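# Push or carry the carton out of the counter–shelf aisle

## Task

Get the carton completely out of the aisle that runs between the counter and the low shelf, disturbing nothing else if possible. At the end the gripper must have released it and the robot must have backed away; the carton has to stay out of the aisle without the robot holding it. The robot must finish upright, neither fallen nor leaning, or the task fails.

## Robot and tools

Robot: a Hello Robot Stretch 3 with one arm. It has a two-wheel differential base (0.33 m long, 0.34 m wide) that can only drive straight or spin in place, about a pivot midway between the drive wheels, 0.05 m behind the front edge. A lift carries a single telescoping arm that reaches out to the robot's RIGHT side, so reaching forward means driving the base. Stowed (arm in, wrist folded) the robot sweeps a 0.28 m radius when it spins; an unfolded level wrist sticks out beyond that. Loose objects may occasionally get nudged by an outside force.

Frames: base frame has its origin on the floor between the drive wheels, x forward, y left, z up. hand_pose is reported in it, at the point where closed fingertips meet. Odometry frame is the base frame at scene start; heading is positive to the left, in -3.142..3.142.

Tool execute_actions takes {"actions": [...]}, run in order; an empty list just returns the current state and images. One bad value rejects the whole call and nothing new runs. Each action may hold "robot" (a command, a list of up to 8 commands, or {"stop": true}), "steps" (1 to 450 control steps at 30 per second; default 1) and "until" (only together with steps; ends the action early when all its conditions hold). An action with only steps just waits. A command may contain:
- "base": exactly one of {"translate_m": d}, an offset in metres along the current heading from where the base is when that command begins, forward positive, |d| at most 1; or {"rotate_rad": d}, a spin offset in radians, left/counter-clockwise positive, |d| at most 3.2.
- "joints": absolute targets by name; unnamed joints keep their goal. lift_m 0 to 1.1 (arm height); arm_m 0 to 0.52 (extension); wrist_yaw_rad -1.345 to 4.42 (0 along the arm, positive toward the front, 3.0 folded over the base); wrist_pitch_rad -1.57 to 0.451 (negative tips fingers down); wrist_roll_rad -2.911 to 2.911; gripper_m -0.089 to 0.179 (bigger is wider; actual fingertip gap is smaller by about 0.007 near closed to 0.025 wide open, zero below 0.007); head_pan_rad -3.953 to 1.73 (positive left, -1.57 looks along the arm); head_tilt_rad -1.53 to 0.419 (negative down).
- "contact_limits": {"arm_m": effort percent 1..100}, how hard the arm may push before it stops; lower is gentler, too low stops immediately; capped at a maximum shown in results; lasts until the arm's next command.
- In a list, {"pause_s": s} waits up to 15 s. Each list item starts only after the previous one ends "done" (off_target also passes for base and gripper); otherwise the rest is dropped.
Base and joint motions in one command start together and keep running across actions and while you think. A new command overrides at once and discards any older queue. Near goals can overshoot and return.

To wait for everything: "steps": 450, "until": {"robot": {"status": "ended"}}. Other conditions compare fields such as lift_m, arm_m_goal, arm_m_status, base_status, translate_m, rotate_rad, queue, queue_left, refusals, e.g. {"lift_m": [">", 0.3]} or {"base_status": ["!=", "moving"]}. Numbers compare as printed (joints 3 decimals, base 4), so avoid "=". "any" in place of "robot" with status ended fires when any one motion or the queue finishes.

zoom_image: {"camera": "head_camera"|"nav_camera"|"wrist_camera", "region": [x0, y0, x1, y1]} in pixels of that camera's last image, top-left origin, at most 504 by 504. Images: head_camera 896x504, nav_camera 672x504 fisheye, wrist_camera 644x364. Head and nav cameras turn with head pan/tilt.

finished_scene: {"scene": n} ends the scene irreversibly and reports success. Let all motion end first, because anything still moving is braked afterwards.

Results: base_status shows progress as (translate_m done of goal). joint_goals, joint_status, measured_speeds (units per second). Status words: moving, done (within tolerance), off_target (stopped short, possibly still pushing), contact_stop (lift or arm pushed into something and is now slack until recommanded), time_out, stopped, not_commanded, torque_fault (a wrist servo shut off for 10 s; the joint goes limp and refuses goals). refusals counts refused goals; queue is idle/running/done/dropped/stopped; queue_left counts unstarted commands. Lines starting refused:, dropped:, replaced: explain problems. on_its_own appears when the robot's held goal differs from yours, a joint is slack or off, a motor strains at rest, or base_tilt has drifted 3 degrees or more. lidar_m: 12 ranges, 30 degrees each, first straight ahead, counting counter-clockwise (4th left, 7th behind, 10th right), plane 0.17 m high, 0.15 to 12 m, "-" for nothing; misses low or clear things. wrist_depth_mm and head_depth_mm: 7x7 median depths (head image sideways). base_tilt in degrees, forward/right positive, with a fixed offset up to about 4. motor_effort in percent with peak in brackets; readings are biased and noisy.

Speed: fast driving (0.30 m/s, 1.9 rad/s) needs lift_m below 0.30, arm_m below 0.03 and wrist_yaw_rad above 2.54; otherwise 0.10 m/s and 0.63 rad/s.

Gripper: to grasp, command a width under the object's; to release, go at least 0.02 above where the pads touched. Readings and "done" do not prove a grasp. Overly hard squeezes get weakened and can slip.

Wrist safety: only fold or unfold the wrist with lift_m 0.32 to 0.95, pitch -0.4 and roll near 0; once folded, lift may go down to 0.25. With yaw under -0.4 keep pitch at -0.5 or lower.

Avoid tipping: pushing on something rigid with the gripper above about 0.45 m, pushing again after a contact_stop, raising the contact limit, or driving while gripping or pressing on something fixed can tip the robot; snagging furniture does too, especially reversing. If tilt appears, reverse the last move in small steps, pull the gripper away, and lower lift_m to about 0.2 if still leaning. Also avoid drops, slams, hard impacts, long wrist strain, and knocking other objects.

Each tool is called after ">>>" in YAML: its name, and indented under it one key for each argument.

## Session

>>> execute_actions:
  actions: []

Scene clock: 0.00 s.
robot.base_odometry: x=+0.000 y=+0.000 heading=+0.000 (m, m, rad; robot's odometry frame)
robot.turned_by_wheels: +0.000 (rad since the last result)
robot.turned_by_imu: +0.000 (rad since the last result)
robot.base_tilt: forward=+2.1 right=+2.0 (deg)
robot.lidar_m: 0.91 1.53 1.10 1.16 1.56 1.04 1.52 1.46 1.92 1.38 0.97 0.91
robot.head_depth_mm: 1996 3025 3092 3168 3169 2984 2055 / 1986 3088 3272 3314 3313 2816 2058 / 1984 3061 3449 3484 3505 2691 1382 / 1981 3082 3639 3651 3759 2876 1245 / 1966 3070 3289 3317 3294 1617 1347 / 1970 2701 2817 2769 2797 1630 1463 / 1956 2401 2415 2401 2403 1636 1467
robot.base_status: not_commanded
robot.joint_positions: lift_m=+0.450 arm_m=+0.001 wrist_yaw_rad=+3.067 wrist_pitch_rad=-0.481 wrist_roll_rad=+0.017 gripper_m=+0.037 head_pan_rad=-0.007 head_tilt_rad=+0.001
robot.joint_goals: lift_m=+0.450 arm_m=+0.001 wrist_yaw_rad=+3.067 wrist_pitch_rad=-0.481 wrist_roll_rad=+0.017 gripper_m=+0.037 head_pan_rad=-0.007 head_tilt_rad=+0.001
robot.joint_status: lift_m=not_commanded arm_m=not_commanded wrist_yaw_rad=not_commanded wrist_pitch_rad=not_commanded wrist_roll_rad=not_commanded gripper_m=not_commanded head_pan_rad=not_commanded head_tilt_rad=not_commanded
robot.measured_speeds: translate_m=+0.000 rotate_rad=+0.000 lift_m=+0.000 arm_m=+0.000 wrist_yaw_rad=+0.000 wrist_pitch_rad=+0.000 wrist_roll_rad=+0.000 head_pan_rad=+0.000 head_tilt_rad=+0.000
robot: refusals=0 queue=idle queue_left=0
robot.motor_effort: left_wheel=+1 right_wheel=+0 lift_m=+26 arm_m=+0 wrist_yaw_rad=+0 wrist_pitch_rad=+4 wrist_roll_rad=+0 gripper_m=+0 head_pan_rad=-1 head_tilt_rad=+2 (%)
robot.hand_pose: x=-0.0052 y=+0.0694 z=+0.4487 quat_wxyz=(+0.195, +0.698, +0.141, +0.674) (m; robot's base frame)
robot.wrist_depth_mm: - - - - - - - / - - - - - - - / - - - - - - - / 863 917 984 - - - - / 720 767 - 864 895 959 987 / 643 669 - 724 764 788 834 / 565 583 591 615 657 682 707
pictures: head_camera (sideways: a quarter turn clockwise sets it upright), nav_camera (sideways: a quarter turn counterclockwise sets it upright), wrist_camera
Images, in order (width x height): head_camera 896x504, nav_camera 672x504, wrist_camera 644x364.

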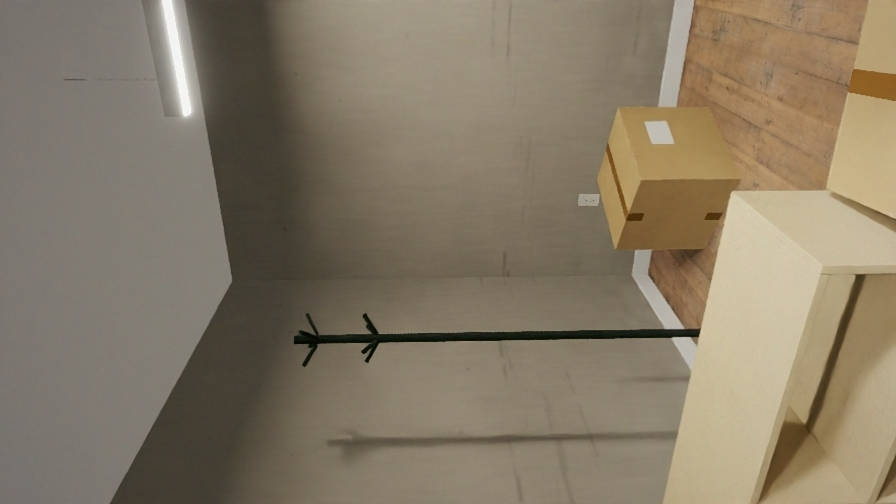

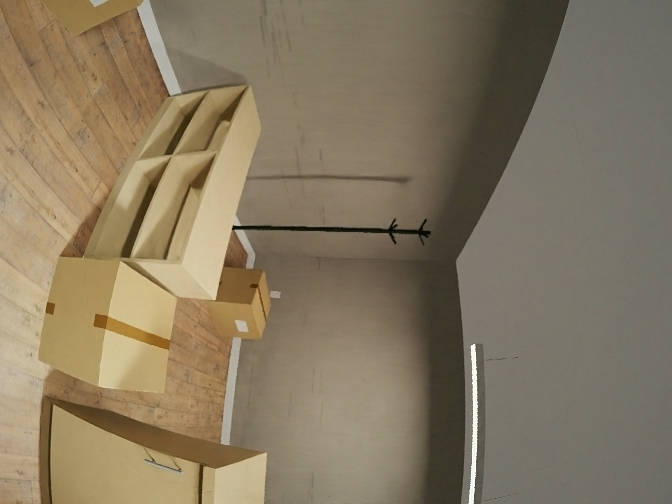

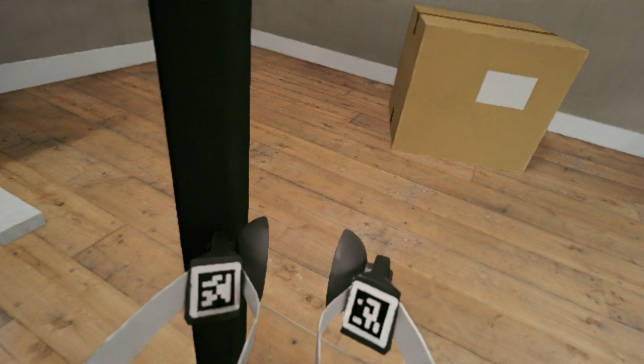

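>>> execute_actions:
  actions:
    - {"robot":{"joints":{"head_tilt_rad":-0.8,"head_pan_rad":-0.35,"lift_m":0.27}},"steps":100,"until":{"robot":{"status":"ended"}}}

Scene clock: 5.87 s.
robot.base_odometry: x=+0.000 y=+0.000 heading=+0.000 (m, m, rad; robot's odometry frame)
robot.turned_by_wheels: +0.000 (rad since the last result)
robot.turned_by_imu: -0.001 (rad since the last result)
robot.base_tilt: forward=+2.1 right=+2.0 (deg)
robot.lidar_m: 0.91 1.52 1.10 1.16 1.55 1.04 1.52 1.45 1.92 1.38 0.97 0.90
robot.head_depth_mm: 1152 891 1022 1244 1475 1279 1121 / 2798 1313 1124 1294 1479 1277 1121 / 2938 2820 2169 1714 1481 1277 1125 / 2957 2803 1445 1288 1465 1274 1126 / 2912 2813 1445 1288 1476 1278 1123 / 2686 2601 1449 1297 1474 1275 1122 / 2868 2621 1359 1640 1480 1273 1124
robot.base_status: not_commanded
robot.joint_positions: lift_m=+0.270 arm_m=+0.001 wrist_yaw_rad=+3.067 wrist_pitch_rad=-0.482 wrist_roll_rad=+0.017 gripper_m=+0.037 head_pan_rad=-0.343 head_tilt_rad=-0.790
robot.joint_goals: lift_m=+0.270 arm_m=+0.001 wrist_yaw_rad=+3.067 wrist_pitch_rad=-0.482 wrist_roll_rad=+0.017 gripper_m=+0.037 head_pan_rad=-0.350 head_tilt_rad=-0.800
robot.joint_status: lift_m=done arm_m=not_commanded wrist_yaw_rad=not_commanded wrist_pitch_rad=not_commanded wrist_roll_rad=not_commanded gripper_m=not_commanded head_pan_rad=done head_tilt_rad=done
robot.measured_speeds: translate_m=+0.000 rotate_rad=+0.000 lift_m=+0.000 arm_m=+0.000 wrist_yaw_rad=+0.000 wrist_pitch_rad=+0.000 wrist_roll_rad=+0.000 head_pan_rad=+0.000 head_tilt_rad=+0.000
robot: refusals=0 queue=done queue_left=0
robot.motor_effort: left_wheel=+1(1) right_wheel=+1(0) lift_m=+21(25) arm_m=+0(0) wrist_yaw_rad=+0(0) wrist_pitch_rad=+5(5) wrist_roll_rad=+0(0) gripper_m=-1(0) head_pan_rad=-3(21) head_tilt_rad=-3(28) (%)
robot.hand_pose: x=-0.0052 y=+0.0692 z=+0.2687 quat_wxyz=(+0.196, +0.698, +0.142, +0.674) (m; robot's base frame)
robot.wrist_depth_mm: - - - - - 994 - / 947 - - - - - - / 739 771 858 908 975 - - / 604 629 680 721 758 809 874 / 506 531 - 589 611 649 687 / - - - - 517 542 571 / - - - - 449 464 480
pictures: head_camera (sideways: a quarter turn clockwise sets it upright), nav_camera (sideways: a quarter turn counterclockwise sets it upright), wrist_camera
Images, in order (width x height): head_camera 896x504, nav_camera 672x504, wrist_camera 644x364.

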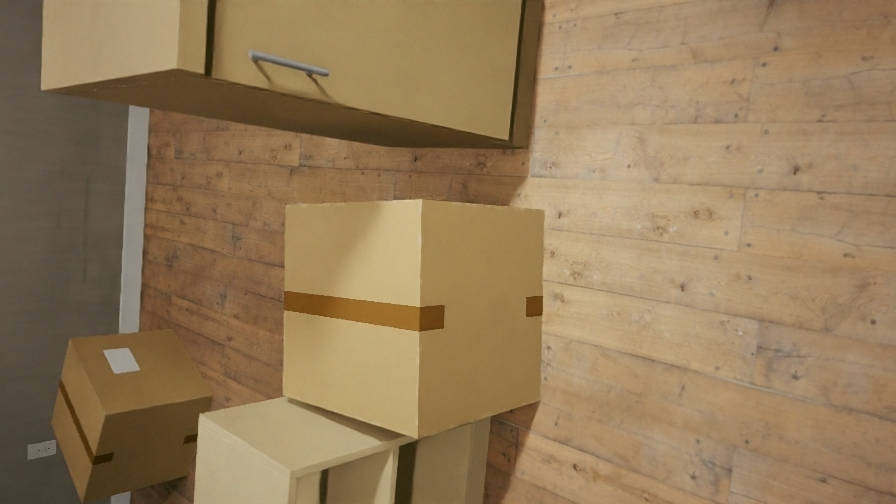

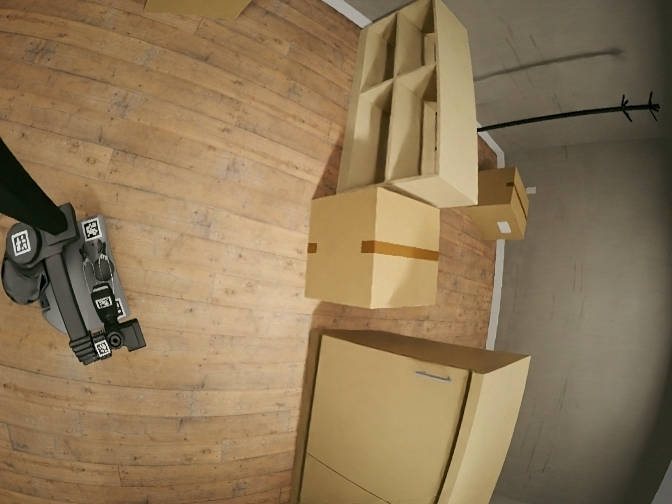

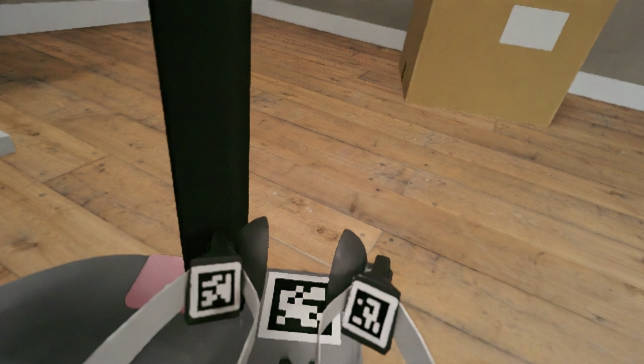

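>>> execute_actions:
  actions:
    - {"robot":[{"base":{"translate_m":0.58},"joints":{"head_tilt_rad":-1.1,"head_pan_rad":0}},{"base":{"rotate_rad":-0.47}}],"steps":300,"until":{"robot":{"status":"ended"}}}

Scene clock: 40.27 s.
robot.base_odometry: x=+0.580 y=+0.000 heading=-0.470 (m, m, rad; robot's odometry frame)
robot.turned_by_wheels: -0.470 (rad since the last result)
robot.turned_by_imu: -0.474 (rad since the last result)
robot.base_tilt: forward=+2.1 right=+2.0 (deg)
robot.lidar_m: 0.37 0.37 1.01 1.54 1.02 2.06 1.55 2.02 2.27 1.55 0.58 0.39
robot.head_depth_mm: 2006 1131 1132 1137 1277 1187 1098 / 2002 1773 1507 973 1275 1202 1102 / 1997 1763 1047 957 1258 1195 - / 1995 1762 1045 944 1243 1192 - / 1999 1757 1046 943 1244 1193 - / 2009 1758 1057 970 1270 1185 1125 / 1937 926 851 1287 1297 1186 1096
robot.base_status: done (rotate_rad -0.4698 of -0.4700)
robot.joint_positions: lift_m=+0.270 arm_m=+0.001 wrist_yaw_rad=+3.067 wrist_pitch_rad=-0.482 wrist_roll_rad=+0.017 gripper_m=+0.037 head_pan_rad=-0.007 head_tilt_rad=-1.087
robot.joint_goals: lift_m=+0.270 arm_m=+0.001 wrist_yaw_rad=+3.067 wrist_pitch_rad=-0.482 wrist_roll_rad=+0.017 gripper_m=+0.037 head_pan_rad=+0.000 head_tilt_rad=-1.100
robot.joint_status: lift_m=done arm_m=not_commanded wrist_yaw_rad=not_commanded wrist_pitch_rad=not_commanded wrist_roll_rad=not_commanded gripper_m=not_commanded head_pan_rad=done head_tilt_rad=done
robot.measured_speeds: translate_m=+0.000 rotate_rad=+0.000 lift_m=+0.000 arm_m=+0.000 wrist_yaw_rad=+0.000 wrist_pitch_rad=+0.000 wrist_roll_rad=+0.000 head_pan_rad=+0.000 head_tilt_rad=+0.000
robot: refusals=0 queue=done queue_left=0
robot.motor_effort: left_wheel=+3(8) right_wheel=-2(6) lift_m=+21(21) arm_m=+0(0) wrist_yaw_rad=+0(0) wrist_pitch_rad=+5(5) wrist_roll_rad=+0(0) gripper_m=+0(1) head_pan_rad=+2(19) head_tilt_rad=-3(19) (%)
robot.hand_pose: x=-0.0052 y=+0.0692 z=+0.2687 quat_wxyz=(+0.196, +0.698, +0.142, +0.674) (m; robot's base frame)
robot.wrist_depth_mm: 839 899 - - - - 816 / 886 941 - - - - 917 / 732 771 868 893 992 954 946 / 604 620 677 713 750 792 705 / 506 528 - 589 622 647 605 / - - - - 524 546 547 / - - - - 453 459 411
pictures: head_camera (sideways: a quarter turn clockwise sets it upright), nav_camera (sideways: a quarter turn counterclockwise sets it upright), wrist_camera
Images, in order (width x height): head_camera 896x504, nav_camera 672x504, wrist_camera 644x364.

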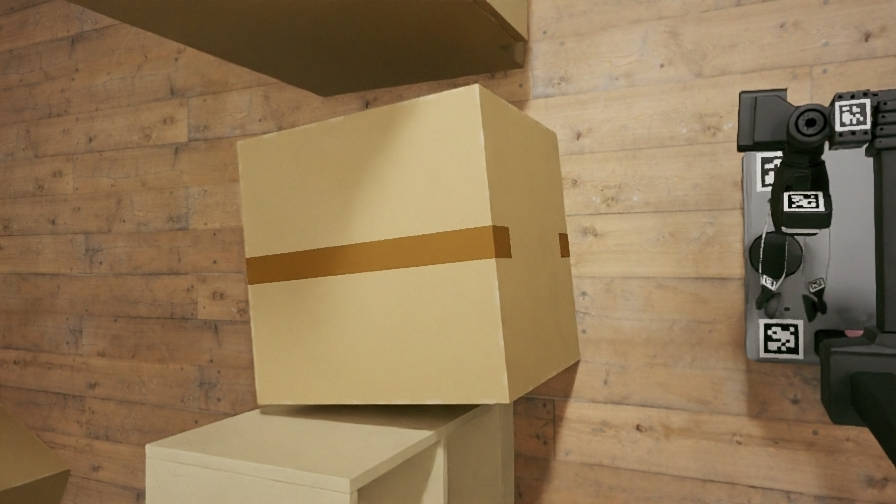

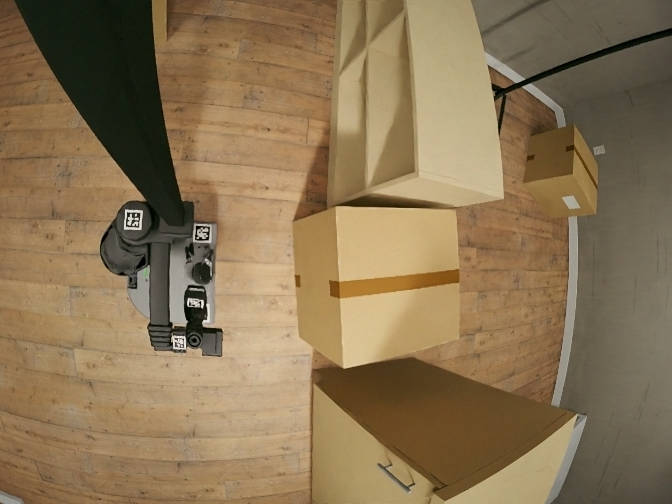

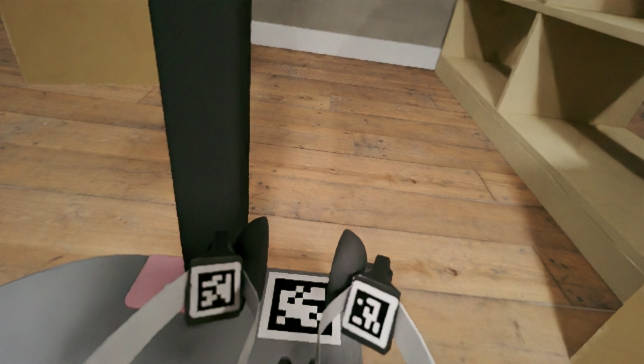

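>>> execute_actions:
  actions:
    - {"robot":{"base":{"translate_m":0.29}},"steps":100,"until":{"robot":{"translate_m":[">",0.15]}}}
    - {"robot":{"joints":{"lift_m":0.40}},"steps":100,"until":{"robot":{"status":"ended"}}}
    - {"robot":{"base":{"translate_m":0.2}},"steps":150,"until":{"robot":{"status":"ended"}}}

Scene clock: 56.17 s.
robot.base_odometry: x=+1.017 y=-0.222 heading=-0.470 (m, m, rad; robot's odometry frame)
robot.turned_by_wheels: +0.000 (rad since the last result)
robot.turned_by_imu: +0.001 (rad since the last result)
robot.base_tilt: forward=+2.1 right=+2.0 (deg)
robot.lidar_m: - - 0.15 0.19 1.26 1.31 2.03 2.41 2.29 0.19 0.15 -
robot.head_depth_mm: 2010 1768 1580 1418 1161 1147 1098 / 2005 1768 1574 973 860 799 - / 2002 1760 1570 943 861 798 - / 2002 1762 1576 943 859 795 - / 1999 1759 1572 944 859 794 - / 1968 1762 1568 956 859 798 1120 / 1677 1726 1568 1414 817 817 1095
robot.base_status: off_target (translate_m +0.1998 of +0.2000)
robot.joint_positions: lift_m=+0.400 arm_m=+0.001 wrist_yaw_rad=+3.067 wrist_pitch_rad=-0.483 wrist_roll_rad=+0.017 gripper_m=+0.037 head_pan_rad=-0.007 head_tilt_rad=-1.088
robot.joint_goals: lift_m=+0.400 arm_m=+0.001 wrist_yaw_rad=+3.067 wrist_pitch_rad=-0.483 wrist_roll_rad=+0.017 gripper_m=+0.037 head_pan_rad=+0.000 head_tilt_rad=-1.100
robot.joint_status: lift_m=done arm_m=not_commanded wrist_yaw_rad=not_commanded wrist_pitch_rad=not_commanded wrist_roll_rad=not_commanded gripper_m=not_commanded head_pan_rad=done head_tilt_rad=done
robot.measured_speeds: translate_m=+0.000 rotate_rad=+0.000 lift_m=+0.000 arm_m=+0.000 wrist_yaw_rad=+0.000 wrist_pitch_rad=+0.000 wrist_roll_rad=+0.000 head_pan_rad=+0.000 head_tilt_rad=+0.000
robot: refusals=0 queue=done queue_left=0
robot.on_its_own: left_wheel is at rest, and its effort (+21) is outside its rest range (-18 to +18); right_wheel is at rest, and its effort (+24) is outside its rest range (-18 to +18)
robot.motor_effort: left_wheel=+21(49) right_wheel=+24(32) lift_m=+30(31) arm_m=+0(0) wrist_yaw_rad=+1(0) wrist_pitch_rad=+5(5) wrist_roll_rad=+0(0) gripper_m=-1(0) head_pan_rad=+2(2) head_tilt_rad=-4(4) (%)
robot.hand_pose: x=-0.0052 y=+0.0692 z=+0.3982 quat_wxyz=(+0.196, +0.698, +0.142, +0.674) (m; robot's base frame)
robot.wrist_depth_mm: - - - - 289 289 287 / - - - - 315 313 312 / 974 - - 980 272 279 331 / 793 843 912 400 216 210 225 / 676 701 - 460 185 168 177 / 579 617 - 557 158 140 147 / 517 551 - 549 141 120 125
pictures: head_camera (sideways: a quarter turn clockwise sets it upright), nav_camera (sideways: a quarter turn counterclockwise sets it upright), wrist_camera
Images, in order (width x height): head_camera 896x504, nav_camera 672x504, wrist_camera 644x364.

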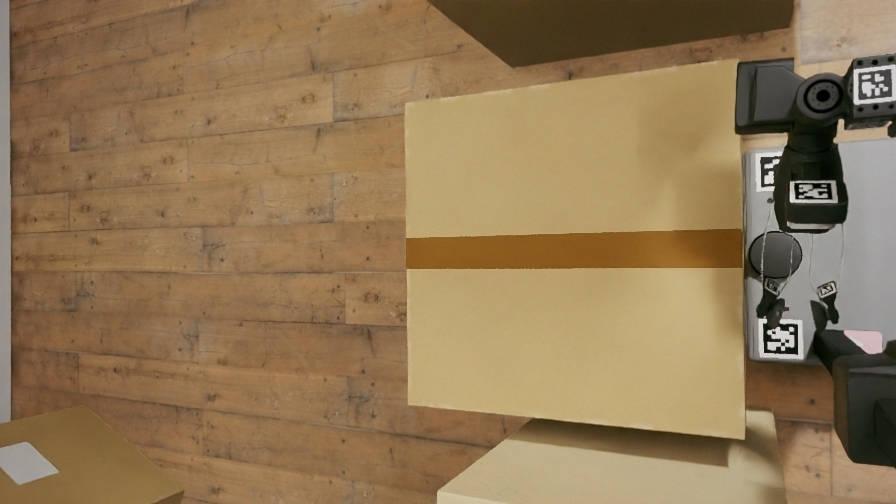

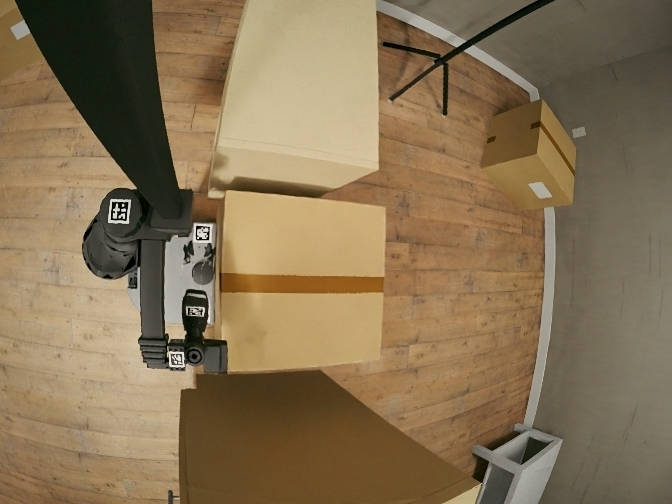

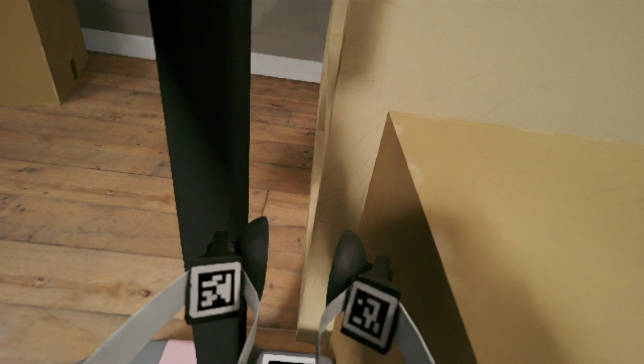

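>>> execute_actions:
  actions:
    - {"robot":{"base":{"translate_m":0.8}},"steps":400,"until":{"robot":{"status":"ended"}}}
    - {"robot":{"base":{"translate_m":-0.06}},"steps":100,"until":{"robot":{"status":"ended"}}}
    - {"robot":{"joints":{"lift_m":0.28}},"steps":100,"until":{"robot":{"status":"ended"}}}

Scene clock: 74.57 s.
robot.base_odometry: x=+1.676 y=-0.557 heading=-0.470 (m, m, rad; robot's odometry frame)
robot.turned_by_wheels: +0.000 (rad since the last result)
robot.turned_by_imu: -0.001 (rad since the last result)
robot.base_tilt: forward=+2.1 right=+2.0 (deg)
robot.lidar_m: - 0.15 0.15 0.98 1.09 0.46 2.77 0.57 0.48 1.00 0.15 0.15
robot.head_depth_mm: 1538 1732 1574 1418 1291 1188 1099 / 1531 1725 1578 971 860 819 1102 / 1536 1734 1567 945 860 818 - / 1538 1729 1569 945 859 940 - / 1526 1732 1567 942 859 923 - / 1530 1731 1569 957 860 1145 1121 / 1530 1410 1511 1418 1290 1183 1098
robot.base_status: done (translate_m -0.0600 of -0.0600)
robot.joint_positions: lift_m=+0.280 arm_m=+0.001 wrist_yaw_rad=+3.067 wrist_pitch_rad=-0.483 wrist_roll_rad=+0.017 gripper_m=+0.037 head_pan_rad=-0.007 head_tilt_rad=-1.088
robot.joint_goals: lift_m=+0.280 arm_m=+0.001 wrist_yaw_rad=+3.067 wrist_pitch_rad=-0.483 wrist_roll_rad=+0.017 gripper_m=+0.037 head_pan_rad=+0.000 head_tilt_rad=-1.100
robot.joint_status: lift_m=done arm_m=not_commanded wrist_yaw_rad=not_commanded wrist_pitch_rad=not_commanded wrist_roll_rad=not_commanded gripper_m=not_commanded head_pan_rad=done head_tilt_rad=done
robot.measured_speeds: translate_m=+0.000 rotate_rad=+0.000 lift_m=+0.000 arm_m=+0.000 wrist_yaw_rad=+0.000 wrist_pitch_rad=+0.000 wrist_roll_rad=+0.000 head_pan_rad=+0.000 head_tilt_rad=+0.000
robot: refusals=0 queue=done queue_left=0
robot.motor_effort: left_wheel=+2(29) right_wheel=+0(32) lift_m=+21(30) arm_m=+0(0) wrist_yaw_rad=+0(0) wrist_pitch_rad=+5(5) wrist_roll_rad=+0(0) gripper_m=-1(1) head_pan_rad=+2(2) head_tilt_rad=-4(4) (%)
robot.hand_pose: x=-0.0052 y=+0.0692 z=+0.2786 quat_wxyz=(+0.196, +0.698, +0.142, +0.674) (m; robot's base frame)
robot.wrist_depth_mm: 880 865 - - - 233 156 / 787 837 - - - 226 152 / 610 713 886 925 - 217 149 / 517 643 696 730 744 210 145 / 498 541 - 609 568 205 143 / 468 - - - 311 199 140 / - - - - 276 194 137
pictures: head_camera (sideways: a quarter turn clockwise sets it upright), nav_camera (sideways: a quarter turn counterclockwise sets it upright), wrist_camera
Images, in order (width x height): head_camera 896x504, nav_camera 672x504, wrist_camera 644x364.

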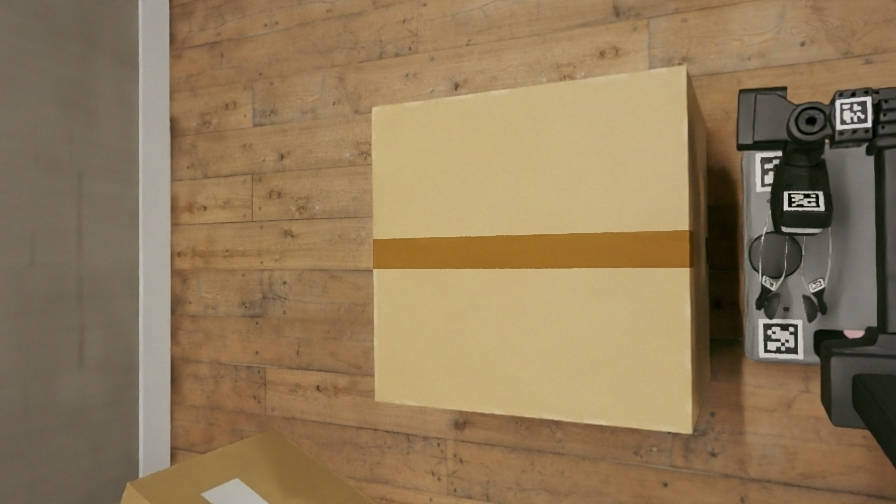

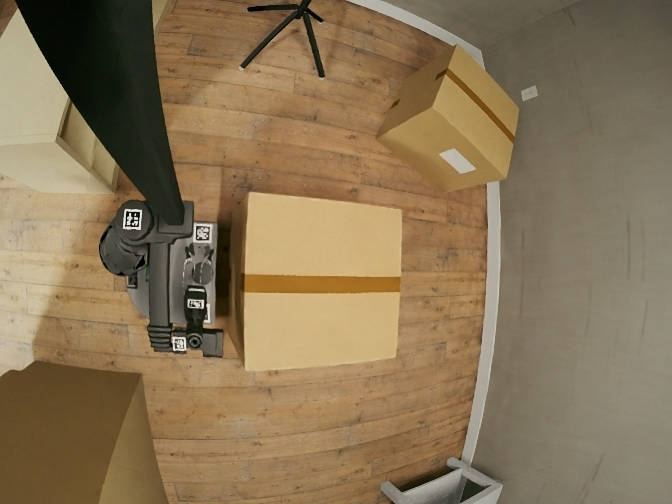

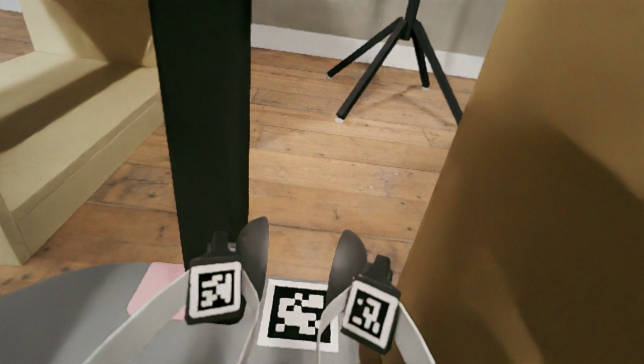

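The carton is about 0.35 m past the aisle's end, so I'll back straight out.

>>> execute_actions:
  actions:
    - {"robot":{"base":{"translate_m":-1.0}},"steps":300,"until":{"robot":{"status":"ended"}}}

Scene clock: 81.80 s.
robot.base_odometry: x=+0.785 y=-0.104 heading=-0.470 (m, m, rad; robot's odometry frame)
robot.turned_by_wheels: +0.000 (rad since the last result)
robot.turned_by_imu: -0.004 (rad since the last result)
robot.base_tilt: forward=+2.1 right=+2.0 (deg)
robot.lidar_m: 1.11 0.39 0.38 1.49 1.15 1.21 1.77 2.20 2.29 0.67 0.44 0.57
robot.head_depth_mm: 2004 1760 1221 1144 1152 1187 1096 / 1998 1757 1568 1421 1294 1202 1101 / 1335 1362 1563 1417 1292 1200 - / 1340 1356 1563 1419 1290 1193 - / 1333 1352 1551 1420 1286 1190 - / 1960 1728 1563 1258 1245 1184 1124 / 1847 1757 839 826 954 1184 1096
robot.base_status: done (translate_m -1.0000 of -1.0000)
robot.joint_positions: lift_m=+0.280 arm_m=+0.001 wrist_yaw_rad=+3.067 wrist_pitch_rad=-0.483 wrist_roll_rad=+0.017 gripper_m=+0.037 head_pan_rad=-0.007 head_tilt_rad=-1.088
robot.joint_goals: lift_m=+0.280 arm_m=+0.001 wrist_yaw_rad=+3.067 wrist_pitch_rad=-0.483 wrist_roll_rad=+0.017 gripper_m=+0.037 head_pan_rad=+0.000 head_tilt_rad=-1.100
robot.joint_status: lift_m=done arm_m=not_commanded wrist_yaw_rad=not_commanded wrist_pitch_rad=not_commanded wrist_roll_rad=not_commanded gripper_m=not_commanded head_pan_rad=done head_tilt_rad=done
robot.measured_speeds: translate_m=+0.000 rotate_rad=+0.000 lift_m=+0.000 arm_m=+0.000 wrist_yaw_rad=+0.000 wrist_pitch_rad=+0.000 wrist_roll_rad=+0.000 head_pan_rad=+0.000 head_tilt_rad=+0.000
robot: refusals=0 queue=done queue_left=0
robot.motor_effort: left_wheel=+2(5) right_wheel=+0(6) lift_m=+21(21) arm_m=+0(0) wrist_yaw_rad=+0(0) wrist_pitch_rad=+5(5) wrist_roll_rad=+0(0) gripper_m=-1(1) head_pan_rad=+2(2) head_tilt_rad=-4(4) (%)
robot.hand_pose: x=-0.0052 y=+0.0692 z=+0.2786 quat_wxyz=(+0.196, +0.698, +0.142, +0.674) (m; robot's base frame)
robot.wrist_depth_mm: 903 965 - - - 705 651 / 944 987 - - - 920 374 / 757 784 881 926 935 885 356 / 619 643 699 720 730 671 375 / 522 539 - 605 629 535 418 / 472 - - - 534 488 469 / - - - - 463 473 493
pictures: head_camera (sideways: a quarter turn clockwise sets it upright), nav_camera (sideways: a quarter turn counterclockwise sets it upright), wrist_camera
Images, in order (width x height): head_camera 896x504, nav_camera 672x504, wrist_camera 644x364.

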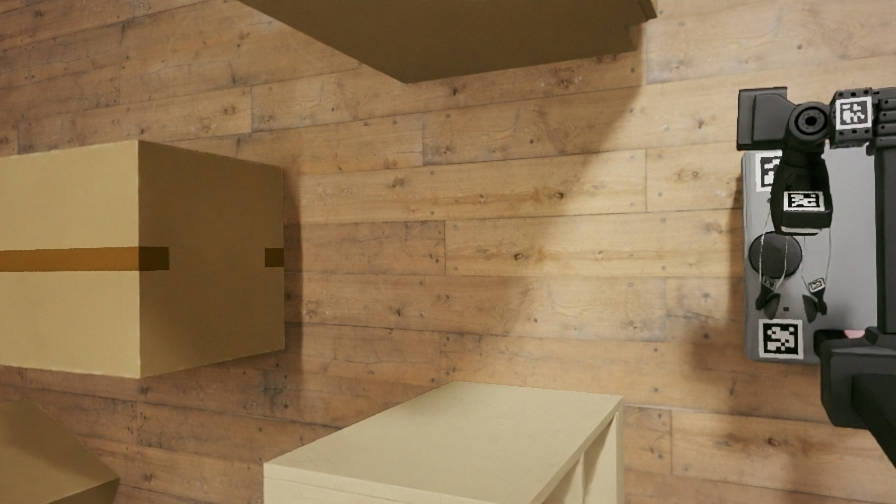

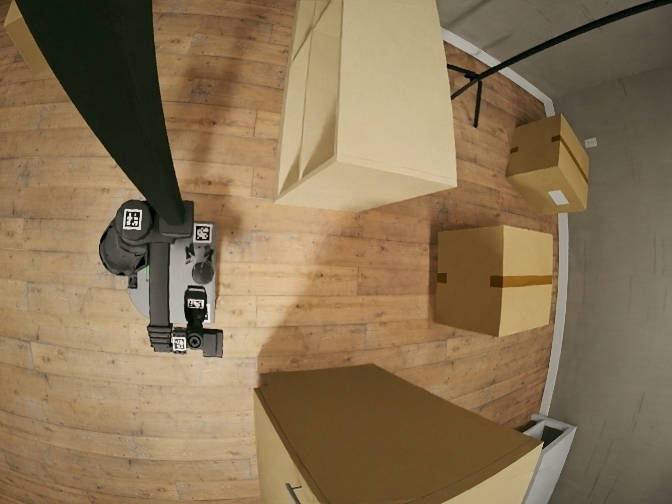

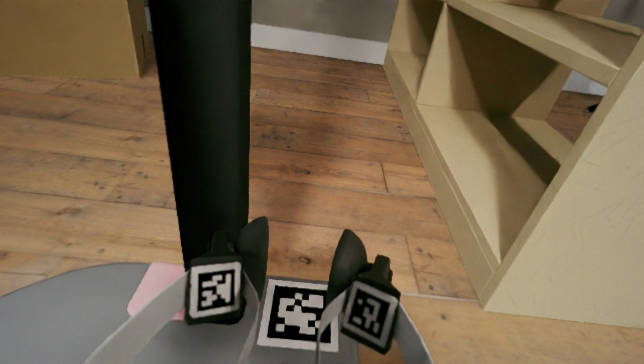

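>>> finished_scene:
  scene: 1

The scene is finished: the task was done.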